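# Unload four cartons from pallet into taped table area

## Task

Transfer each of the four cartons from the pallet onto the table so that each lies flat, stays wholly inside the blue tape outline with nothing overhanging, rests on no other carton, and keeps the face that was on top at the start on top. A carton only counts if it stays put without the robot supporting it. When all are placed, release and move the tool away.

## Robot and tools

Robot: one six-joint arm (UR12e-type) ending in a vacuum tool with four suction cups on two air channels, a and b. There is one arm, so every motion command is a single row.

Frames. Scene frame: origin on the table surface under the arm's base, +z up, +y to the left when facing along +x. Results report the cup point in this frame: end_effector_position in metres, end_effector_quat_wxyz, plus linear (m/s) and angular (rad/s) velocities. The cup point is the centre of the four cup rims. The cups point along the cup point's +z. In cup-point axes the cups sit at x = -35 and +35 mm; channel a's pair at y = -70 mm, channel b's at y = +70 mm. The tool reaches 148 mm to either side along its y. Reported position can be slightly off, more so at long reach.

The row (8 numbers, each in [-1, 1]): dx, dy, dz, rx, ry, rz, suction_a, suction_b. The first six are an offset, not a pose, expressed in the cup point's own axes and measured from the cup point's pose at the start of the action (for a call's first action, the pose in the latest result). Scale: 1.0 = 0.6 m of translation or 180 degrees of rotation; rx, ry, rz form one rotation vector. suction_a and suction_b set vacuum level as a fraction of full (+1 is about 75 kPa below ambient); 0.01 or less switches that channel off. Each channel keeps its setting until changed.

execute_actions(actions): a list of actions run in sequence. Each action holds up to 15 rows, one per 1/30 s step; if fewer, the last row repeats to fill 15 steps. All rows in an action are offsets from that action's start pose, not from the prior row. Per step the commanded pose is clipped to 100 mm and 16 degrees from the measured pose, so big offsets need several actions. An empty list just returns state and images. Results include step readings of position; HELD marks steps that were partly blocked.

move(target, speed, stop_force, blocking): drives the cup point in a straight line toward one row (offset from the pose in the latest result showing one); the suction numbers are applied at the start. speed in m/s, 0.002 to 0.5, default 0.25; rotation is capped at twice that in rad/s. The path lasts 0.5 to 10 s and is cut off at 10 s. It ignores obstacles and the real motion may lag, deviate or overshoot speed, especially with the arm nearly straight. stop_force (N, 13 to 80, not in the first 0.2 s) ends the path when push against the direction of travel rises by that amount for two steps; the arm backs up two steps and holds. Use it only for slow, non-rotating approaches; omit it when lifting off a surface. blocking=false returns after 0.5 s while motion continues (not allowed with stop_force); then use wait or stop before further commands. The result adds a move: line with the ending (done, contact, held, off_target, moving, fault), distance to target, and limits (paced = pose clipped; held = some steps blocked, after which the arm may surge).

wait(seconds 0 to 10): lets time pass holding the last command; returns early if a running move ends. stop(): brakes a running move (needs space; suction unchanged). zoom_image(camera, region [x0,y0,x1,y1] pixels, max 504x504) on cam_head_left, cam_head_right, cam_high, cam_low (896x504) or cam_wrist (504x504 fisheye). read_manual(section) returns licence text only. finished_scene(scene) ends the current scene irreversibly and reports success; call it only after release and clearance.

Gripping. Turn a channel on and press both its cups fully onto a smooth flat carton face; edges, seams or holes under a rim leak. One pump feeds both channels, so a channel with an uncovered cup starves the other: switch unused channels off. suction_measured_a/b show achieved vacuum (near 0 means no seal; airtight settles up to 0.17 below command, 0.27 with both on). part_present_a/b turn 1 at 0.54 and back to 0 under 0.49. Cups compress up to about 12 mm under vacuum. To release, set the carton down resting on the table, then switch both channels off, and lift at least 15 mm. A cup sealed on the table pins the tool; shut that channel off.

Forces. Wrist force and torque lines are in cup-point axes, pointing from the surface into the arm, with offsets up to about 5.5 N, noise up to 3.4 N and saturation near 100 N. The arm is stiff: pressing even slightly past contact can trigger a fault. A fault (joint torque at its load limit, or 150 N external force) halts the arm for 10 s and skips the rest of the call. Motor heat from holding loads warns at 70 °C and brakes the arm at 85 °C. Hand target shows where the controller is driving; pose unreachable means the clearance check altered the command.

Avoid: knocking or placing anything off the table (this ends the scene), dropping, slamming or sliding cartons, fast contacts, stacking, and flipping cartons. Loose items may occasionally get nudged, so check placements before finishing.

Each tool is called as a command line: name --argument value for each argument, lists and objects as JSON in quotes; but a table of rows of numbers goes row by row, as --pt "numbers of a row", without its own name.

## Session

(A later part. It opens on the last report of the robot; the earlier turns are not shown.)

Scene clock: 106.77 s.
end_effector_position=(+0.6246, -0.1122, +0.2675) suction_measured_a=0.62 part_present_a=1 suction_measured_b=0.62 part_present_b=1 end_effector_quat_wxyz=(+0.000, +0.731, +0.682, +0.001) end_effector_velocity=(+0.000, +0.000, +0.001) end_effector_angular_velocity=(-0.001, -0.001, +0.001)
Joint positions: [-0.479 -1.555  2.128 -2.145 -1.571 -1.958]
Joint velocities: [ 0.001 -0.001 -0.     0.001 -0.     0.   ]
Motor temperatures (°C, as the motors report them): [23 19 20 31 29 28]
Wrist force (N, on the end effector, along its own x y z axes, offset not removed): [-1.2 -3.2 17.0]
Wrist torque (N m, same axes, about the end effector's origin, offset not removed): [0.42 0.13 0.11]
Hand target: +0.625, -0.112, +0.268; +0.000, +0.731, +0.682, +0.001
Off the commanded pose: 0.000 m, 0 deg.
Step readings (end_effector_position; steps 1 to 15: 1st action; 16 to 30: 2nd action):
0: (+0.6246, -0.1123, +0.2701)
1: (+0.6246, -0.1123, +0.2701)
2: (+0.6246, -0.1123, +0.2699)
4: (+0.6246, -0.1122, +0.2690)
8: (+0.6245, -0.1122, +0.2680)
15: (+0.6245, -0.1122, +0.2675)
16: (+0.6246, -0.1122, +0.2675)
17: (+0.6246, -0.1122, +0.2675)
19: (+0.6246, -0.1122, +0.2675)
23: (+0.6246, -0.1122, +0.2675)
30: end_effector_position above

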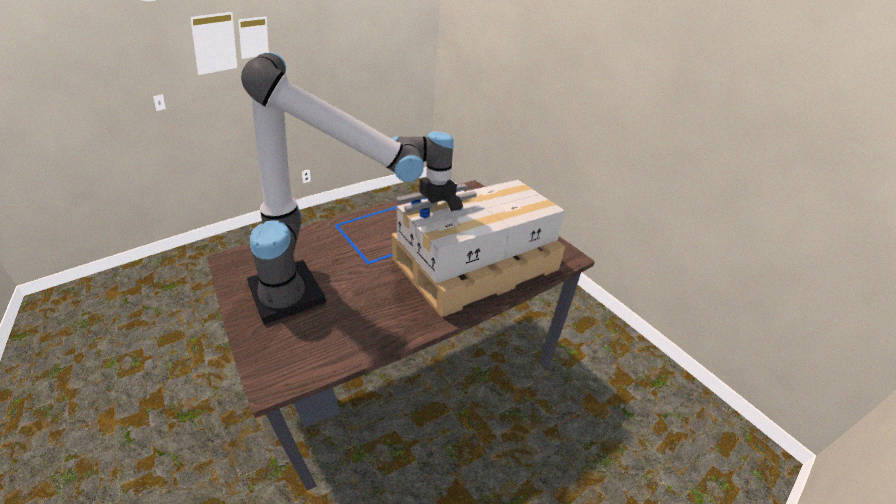

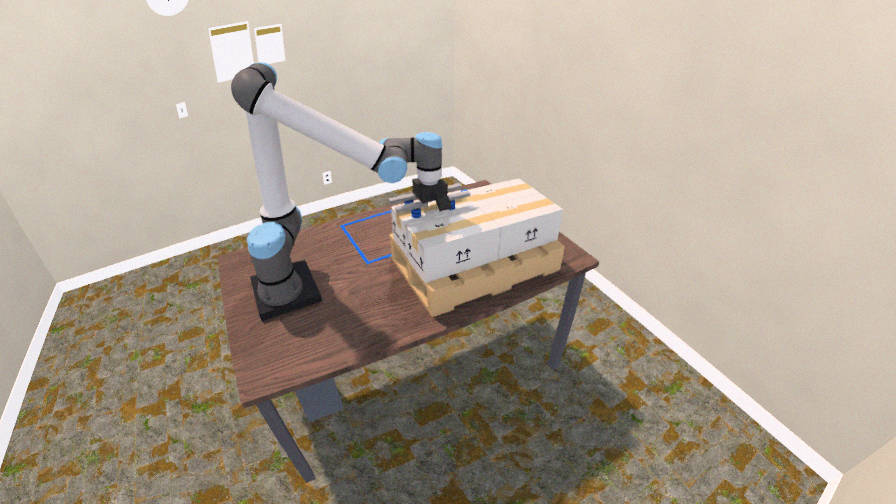

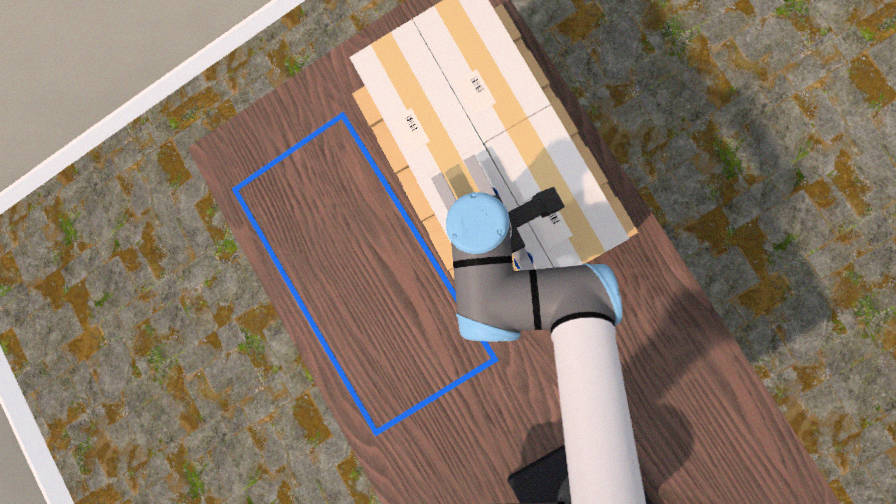

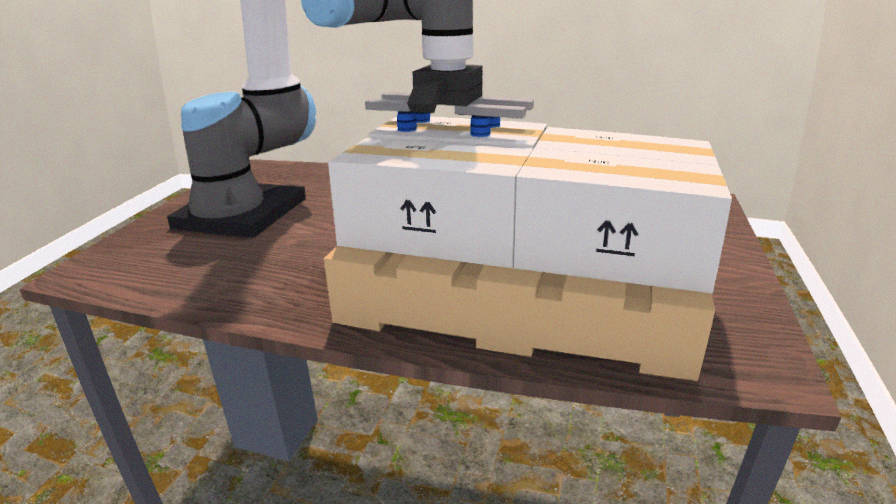

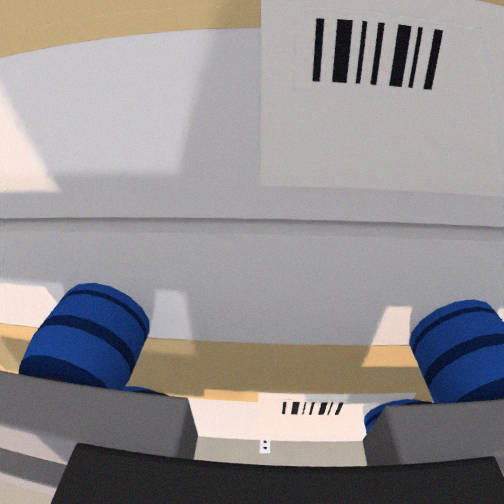

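move --target '[0.005,-0.005,-0.05,0,0,0,1,1]' --speed 0.12

move --target '[0.673,-0.15,0,0,0,-0.022,1,1]' --speed 0.35

move --target '[0,0,0.21,0,0,0,1,1]' --speed 0.2

Scene clock: 114.93 s.
end_effector_position=(+0.6218, -0.1091, +0.2971) suction_measured_a=0.64 part_present_a=1 suction_measured_b=0.64 part_present_b=1 end_effector_quat_wxyz=(+0.000, +0.731, +0.682, +0.001) end_effector_velocity=(-0.000, +0.001, +0.003) end_effector_angular_velocity=(+0.000, +0.000, +0.001)
Joint positions: [-0.476 -1.589  2.102 -2.084 -1.571 -1.955]
Joint velocities: [ 0.001 -0.003 -0.003  0.006 -0.     0.   ]
Motor temperatures (°C, as the motors report them): [23 19 20 31 29 28]
Wrist force (N, on the end effector, along its own x y z axes, offset not removed): [-0.1 -0.6 20.7]
Wrist torque (N m, same axes, about the end effector's origin, offset not removed): [0.82 -0.08 0.05]
Hand target: +0.622, -0.109, +0.298; +0.000, +0.731, +0.682, +0.001
Off the commanded pose: 0.000 m, 0 deg.
move: done

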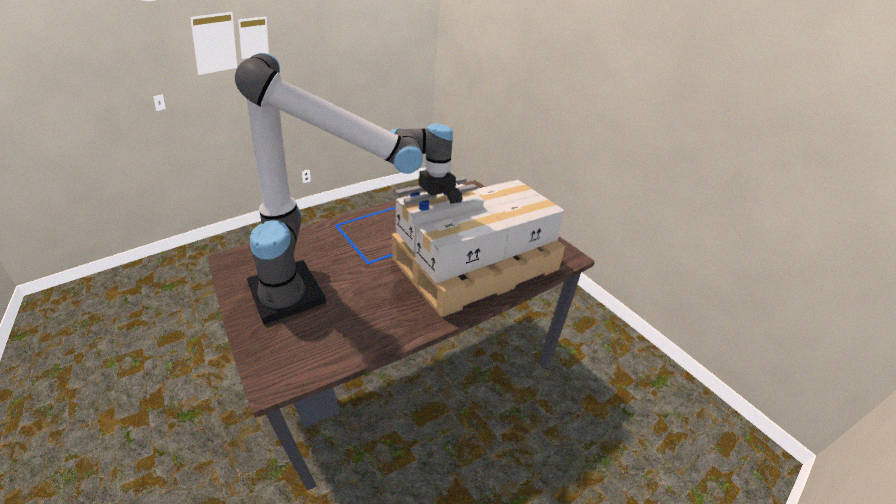

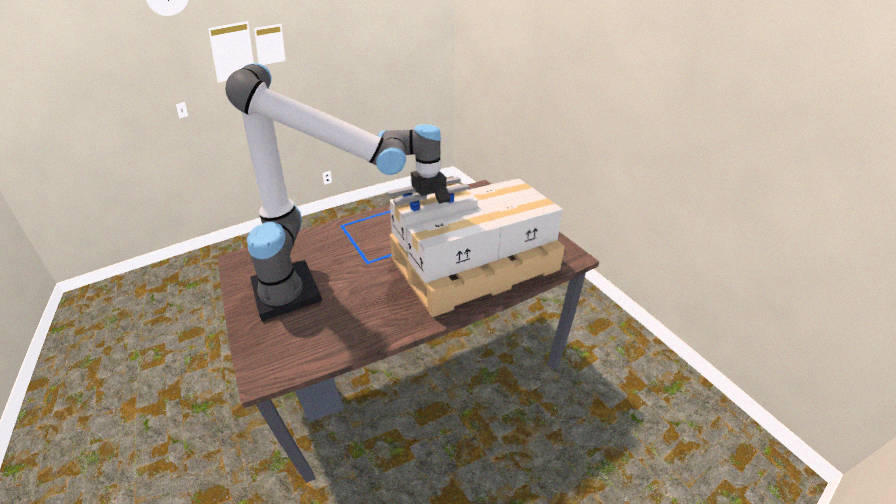

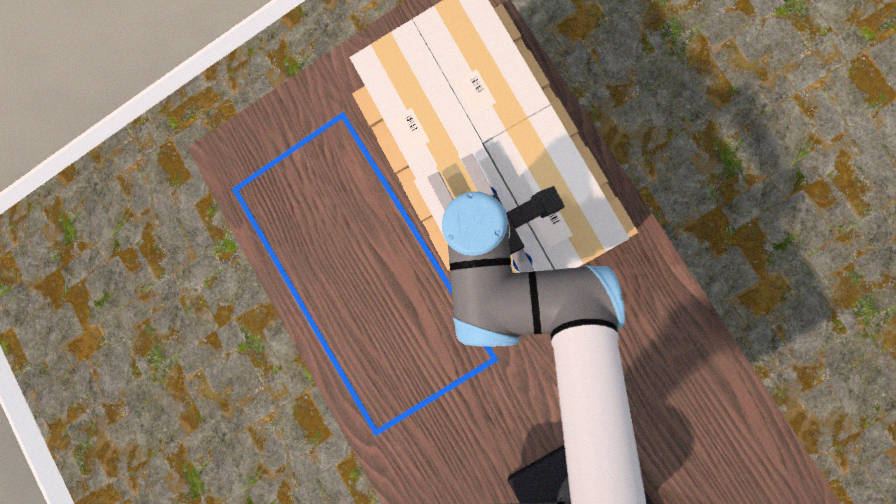

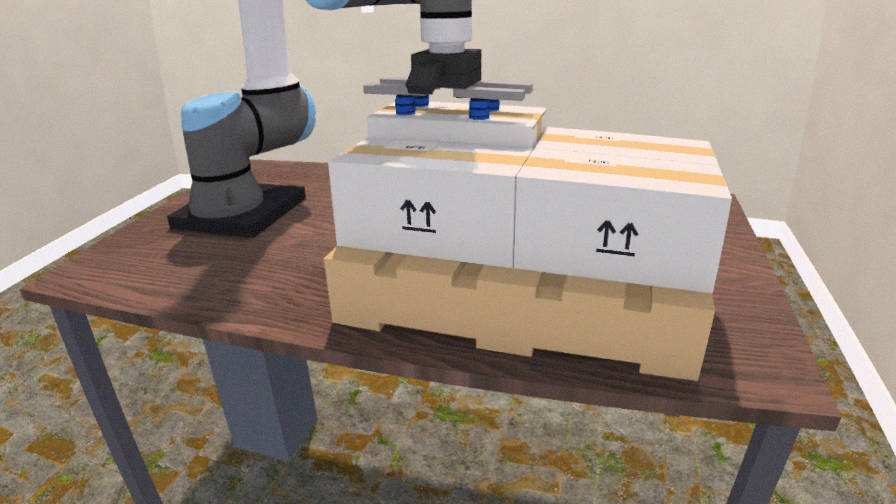

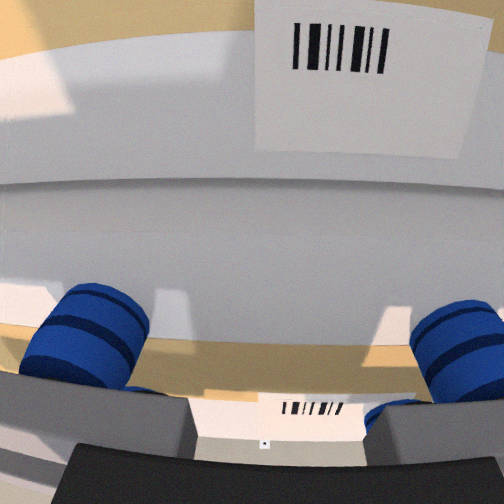

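Scene clock: 116.87 s.
end_effector_position=(+0.5596, +0.2992, +0.2975) suction_measured_a=0.64 part_present_a=1 suction_measured_b=0.64 part_present_b=1 end_effector_quat_wxyz=(-0.000, +0.707, +0.707, +0.001) end_effector_velocity=(-0.000, +0.003, -0.001) end_effector_angular_velocity=(-0.001, +0.002, +0.000)
Joint positions: [ 0.19  -1.583  2.096 -2.084 -1.571 -1.358]
Joint velocities: [ 0.005  0.003 -0.002  0.001 -0.     0.005]
Motor temperatures (°C, as the motors report them): [23 19 20 31 29 28]
Wrist force (N, on the end effector, along its own x y z axes, offset not removed): [1.4 0.1 20.7]
Wrist torque (N m, same axes, about the end effector's origin, offset not removed): [0.81 -0.35 0.10]
Hand target: +0.560, +0.300, +0.297; -0.000, +0.707, +0.707, +0.001
Off the commanded pose: 0.001 m, 0 deg.
move: done

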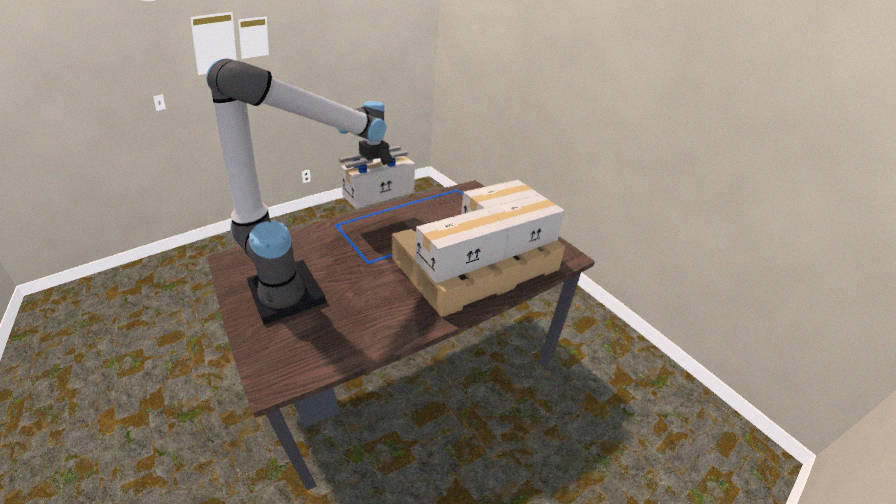

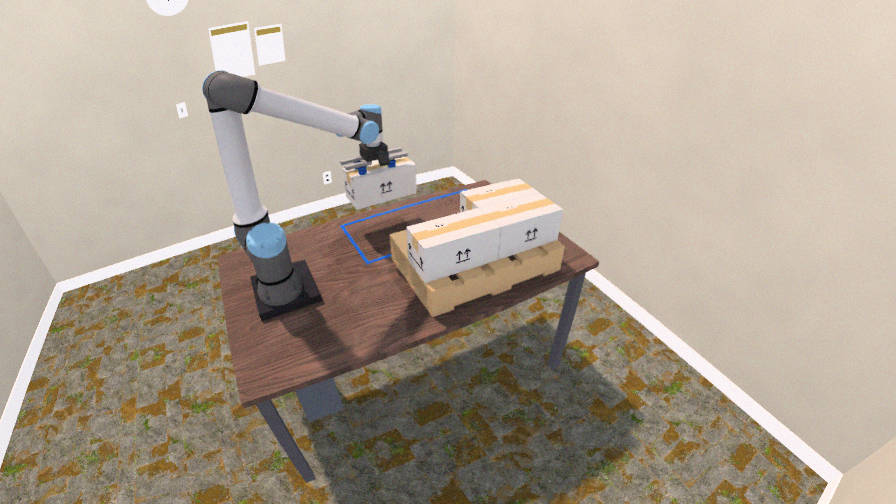

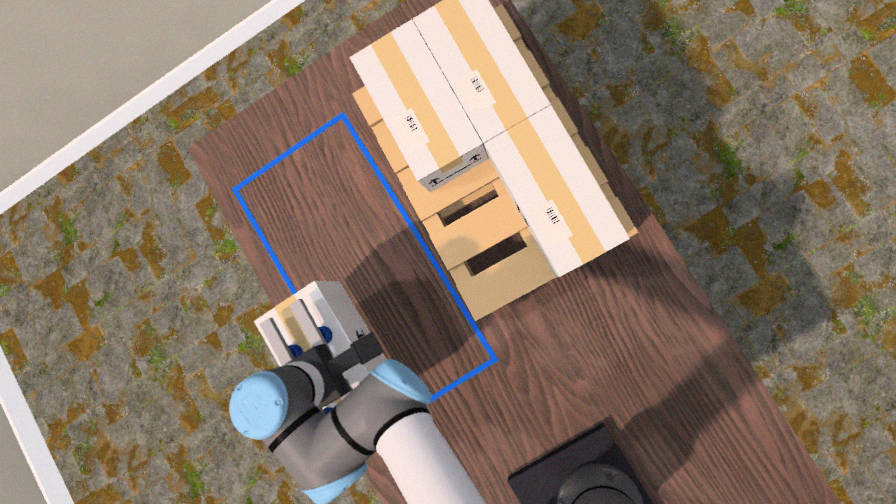

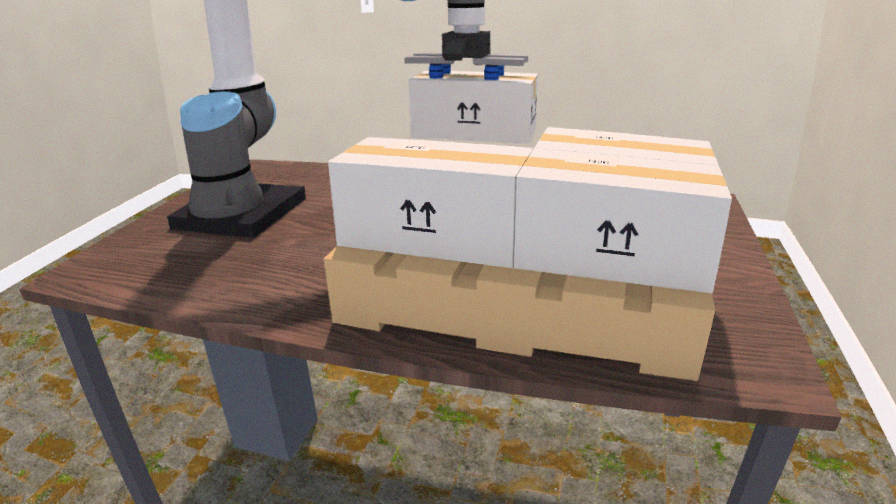

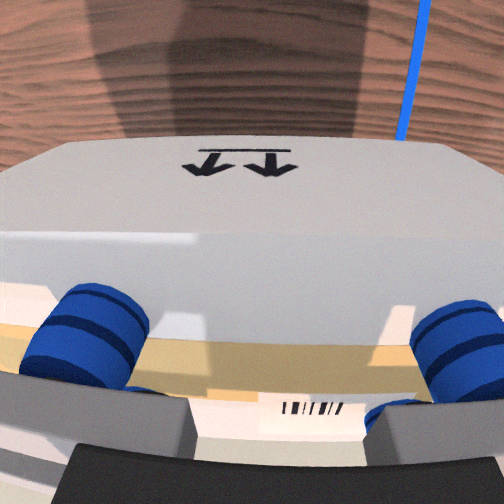

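Scene clock: 118.17 s.
end_effector_position=(+0.5596, +0.2993, +0.1719) suction_measured_a=0.64 part_present_a=1 suction_measured_b=0.64 part_present_b=1 end_effector_quat_wxyz=(-0.000, +0.707, +0.707, +0.001) end_effector_velocity=(+0.001, -0.000, -0.003) end_effector_angular_velocity=(+0.000, -0.000, -0.001)
Joint positions: [ 0.19  -1.436  2.212 -2.348 -1.571 -1.358]
Joint velocities: [-0.     0.005  0.001 -0.006  0.     0.   ]
Motor temperatures (°C, as the motors report them): [23 19 20 31 29 28]
Wrist force (N, on the end effector, along its own x y z axes, offset not removed): [-0.2 -1.1 20.3]
Wrist torque (N m, same axes, about the end effector's origin, offset not removed): [0.69 -0.05 0.10]
Hand target: +0.560, +0.299, +0.172; -0.000, +0.707, +0.707, +0.001
Off the commanded pose: 0.000 m, 0 deg.
move: done

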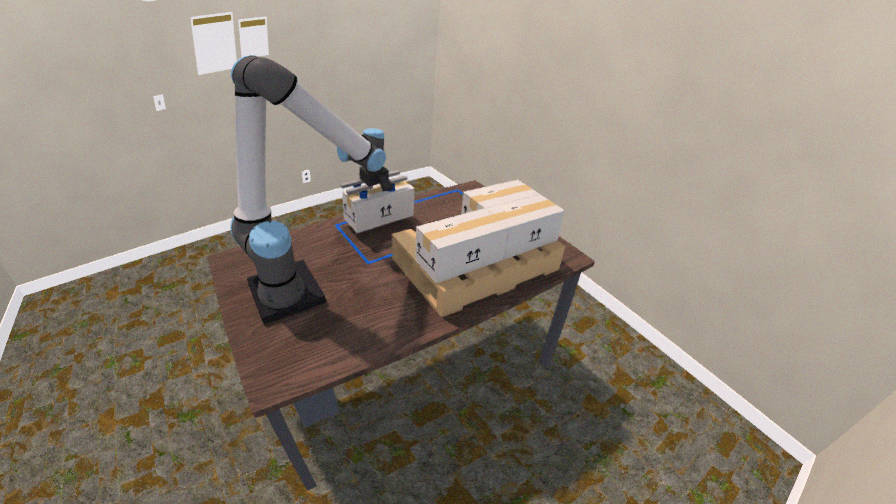

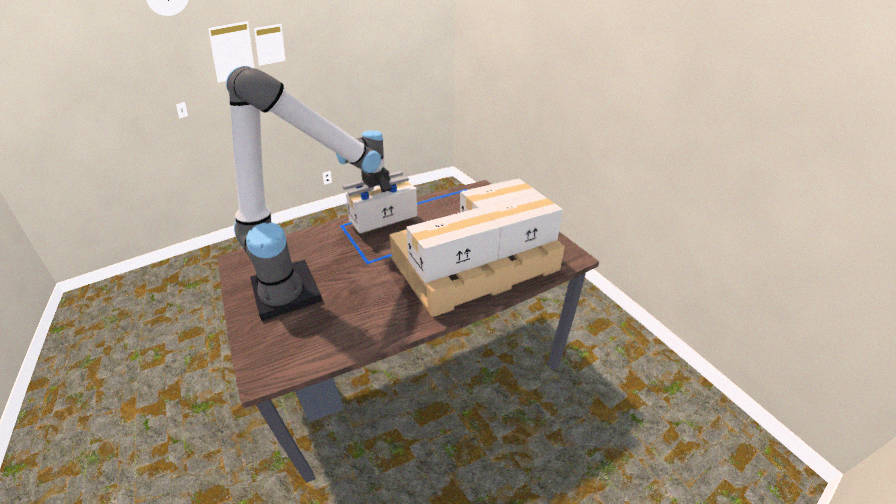

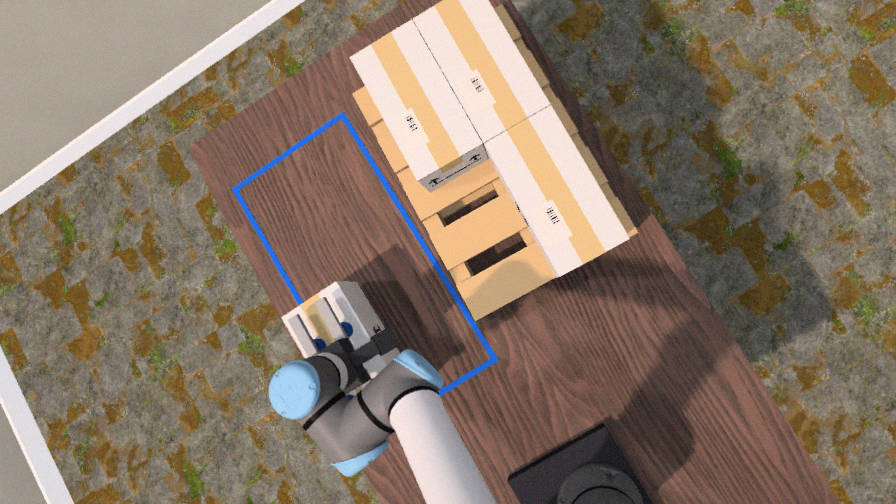

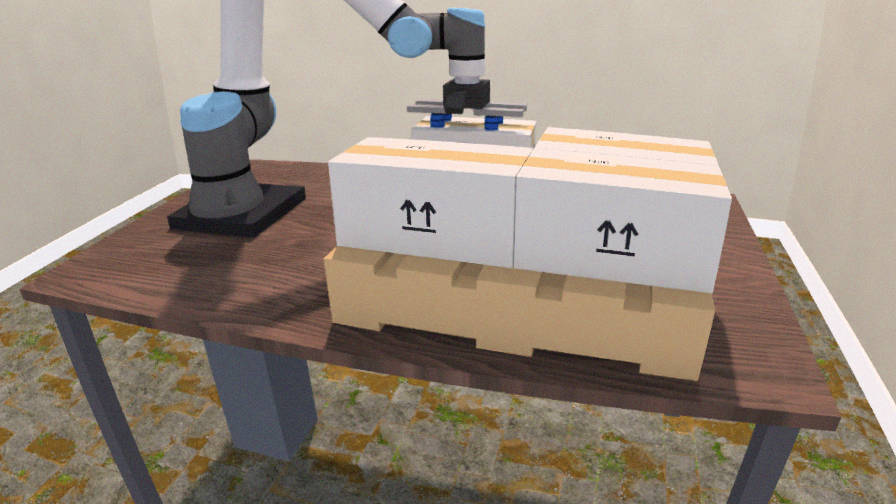

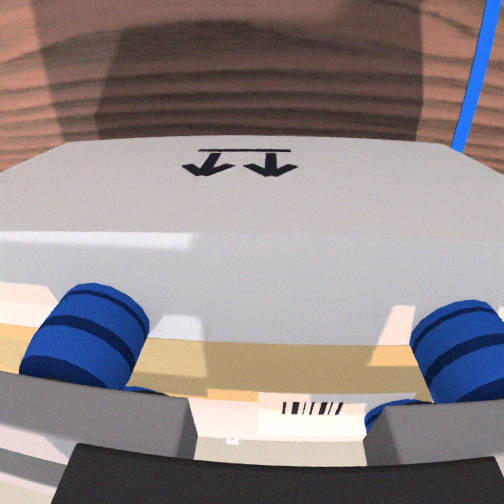

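move --target '[0,0,0.12,0,0,0,1,1]' --speed 0.02 --stop_force 20

Scene clock: 134.43 s.
end_effector_position=(+0.5605, +0.2996, +0.1365) suction_measured_a=0.64 part_present_a=1 suction_measured_b=0.64 part_present_b=1 end_effector_quat_wxyz=(+0.001, +0.707, +0.707, +0.002) end_effector_velocity=(-0.000, +0.000, -0.000) end_effector_angular_velocity=(+0.000, +0.000, +0.000)
Joint positions: [ 0.19  -1.382  2.236 -2.428 -1.571 -1.358]
Joint velocities: [ 0.  0.  0. -0.  0.  0.]
Motor temperatures (°C, as the motors report them): [23 19 20 31 29 28]
Wrist force (N, on the end effector, along its own x y z axes, offset not removed): [-0.7 -15.6 -42.0]
Wrist torque (N m, same axes, about the end effector's origin, offset not removed): [3.47 -1.01 0.40]
Hand target: +0.560, +0.300, +0.136; +0.001, +0.707, +0.707, +0.002
Off the commanded pose: 0.037 m, 0 deg.
FORCE FAULT: contact force on the arm reached its limit, and the arm stopped for 10 seconds. The contact can be on any part of the arm, not only on its tool. That time counts as 20 of the actions that you can send in this scene. The arm's remaining commands of this call were not run. The arm holds still and accepts commands again. Move the arm away from the contact; if what it grips holds it there, let go first. Pushing or pulling that hard again can fault the arm again.
move: fault (stop_force had ended the path)

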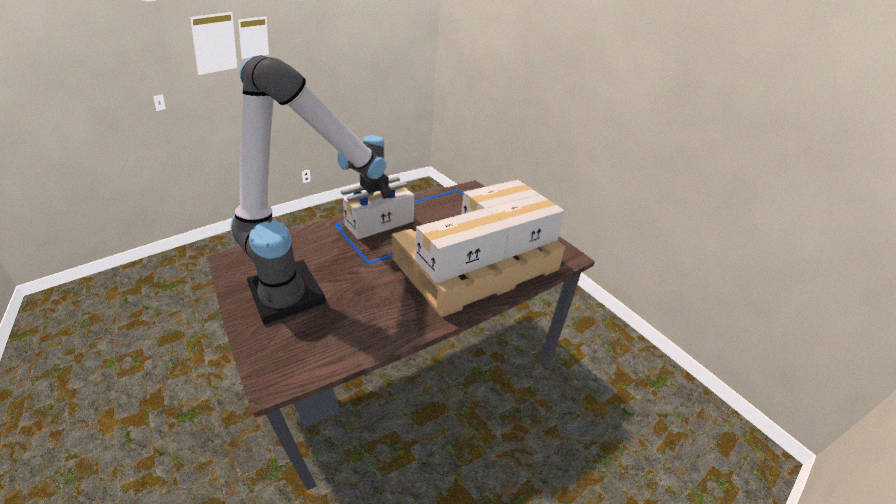

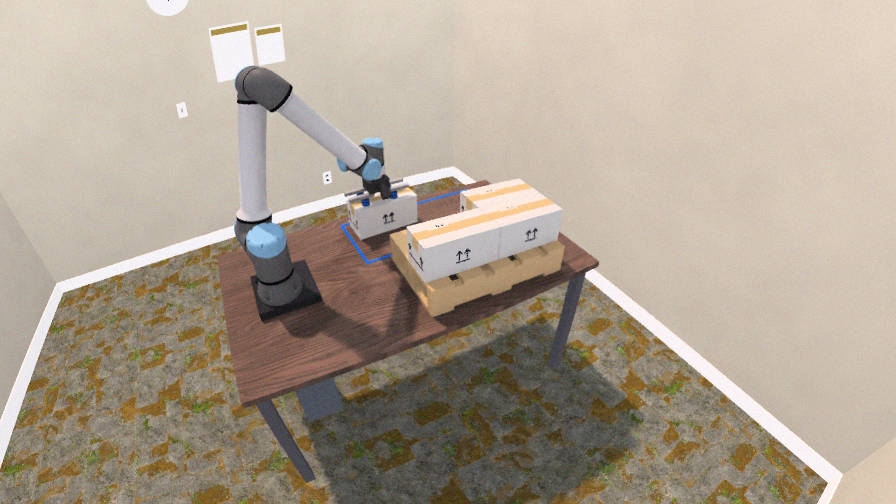

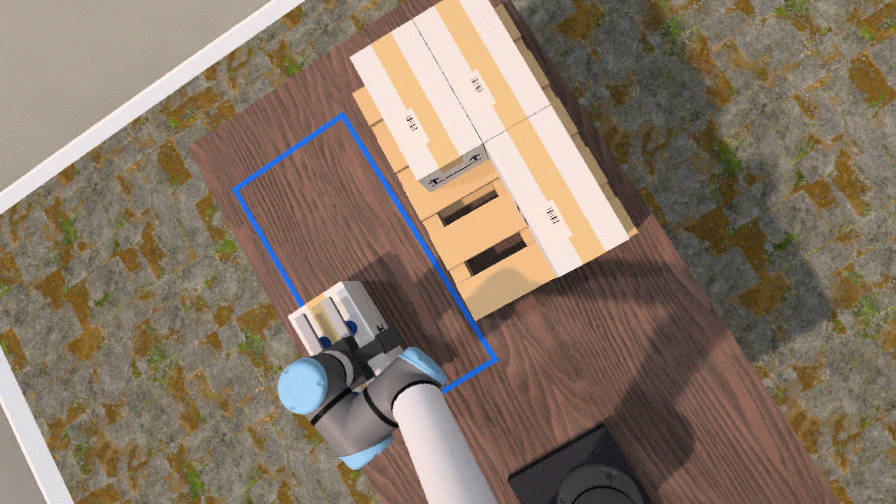

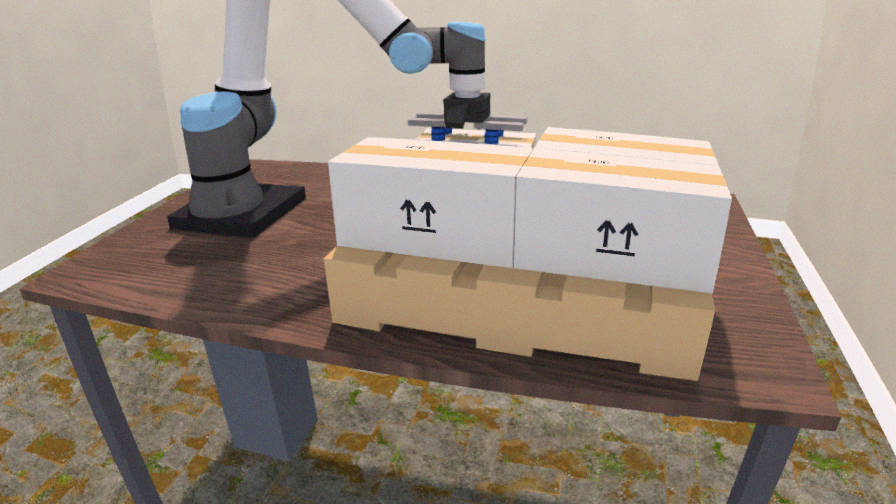

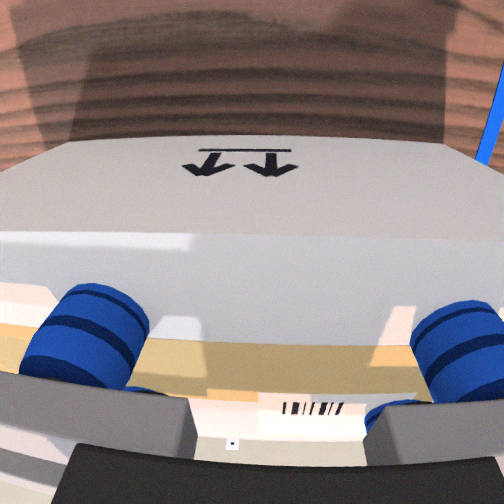

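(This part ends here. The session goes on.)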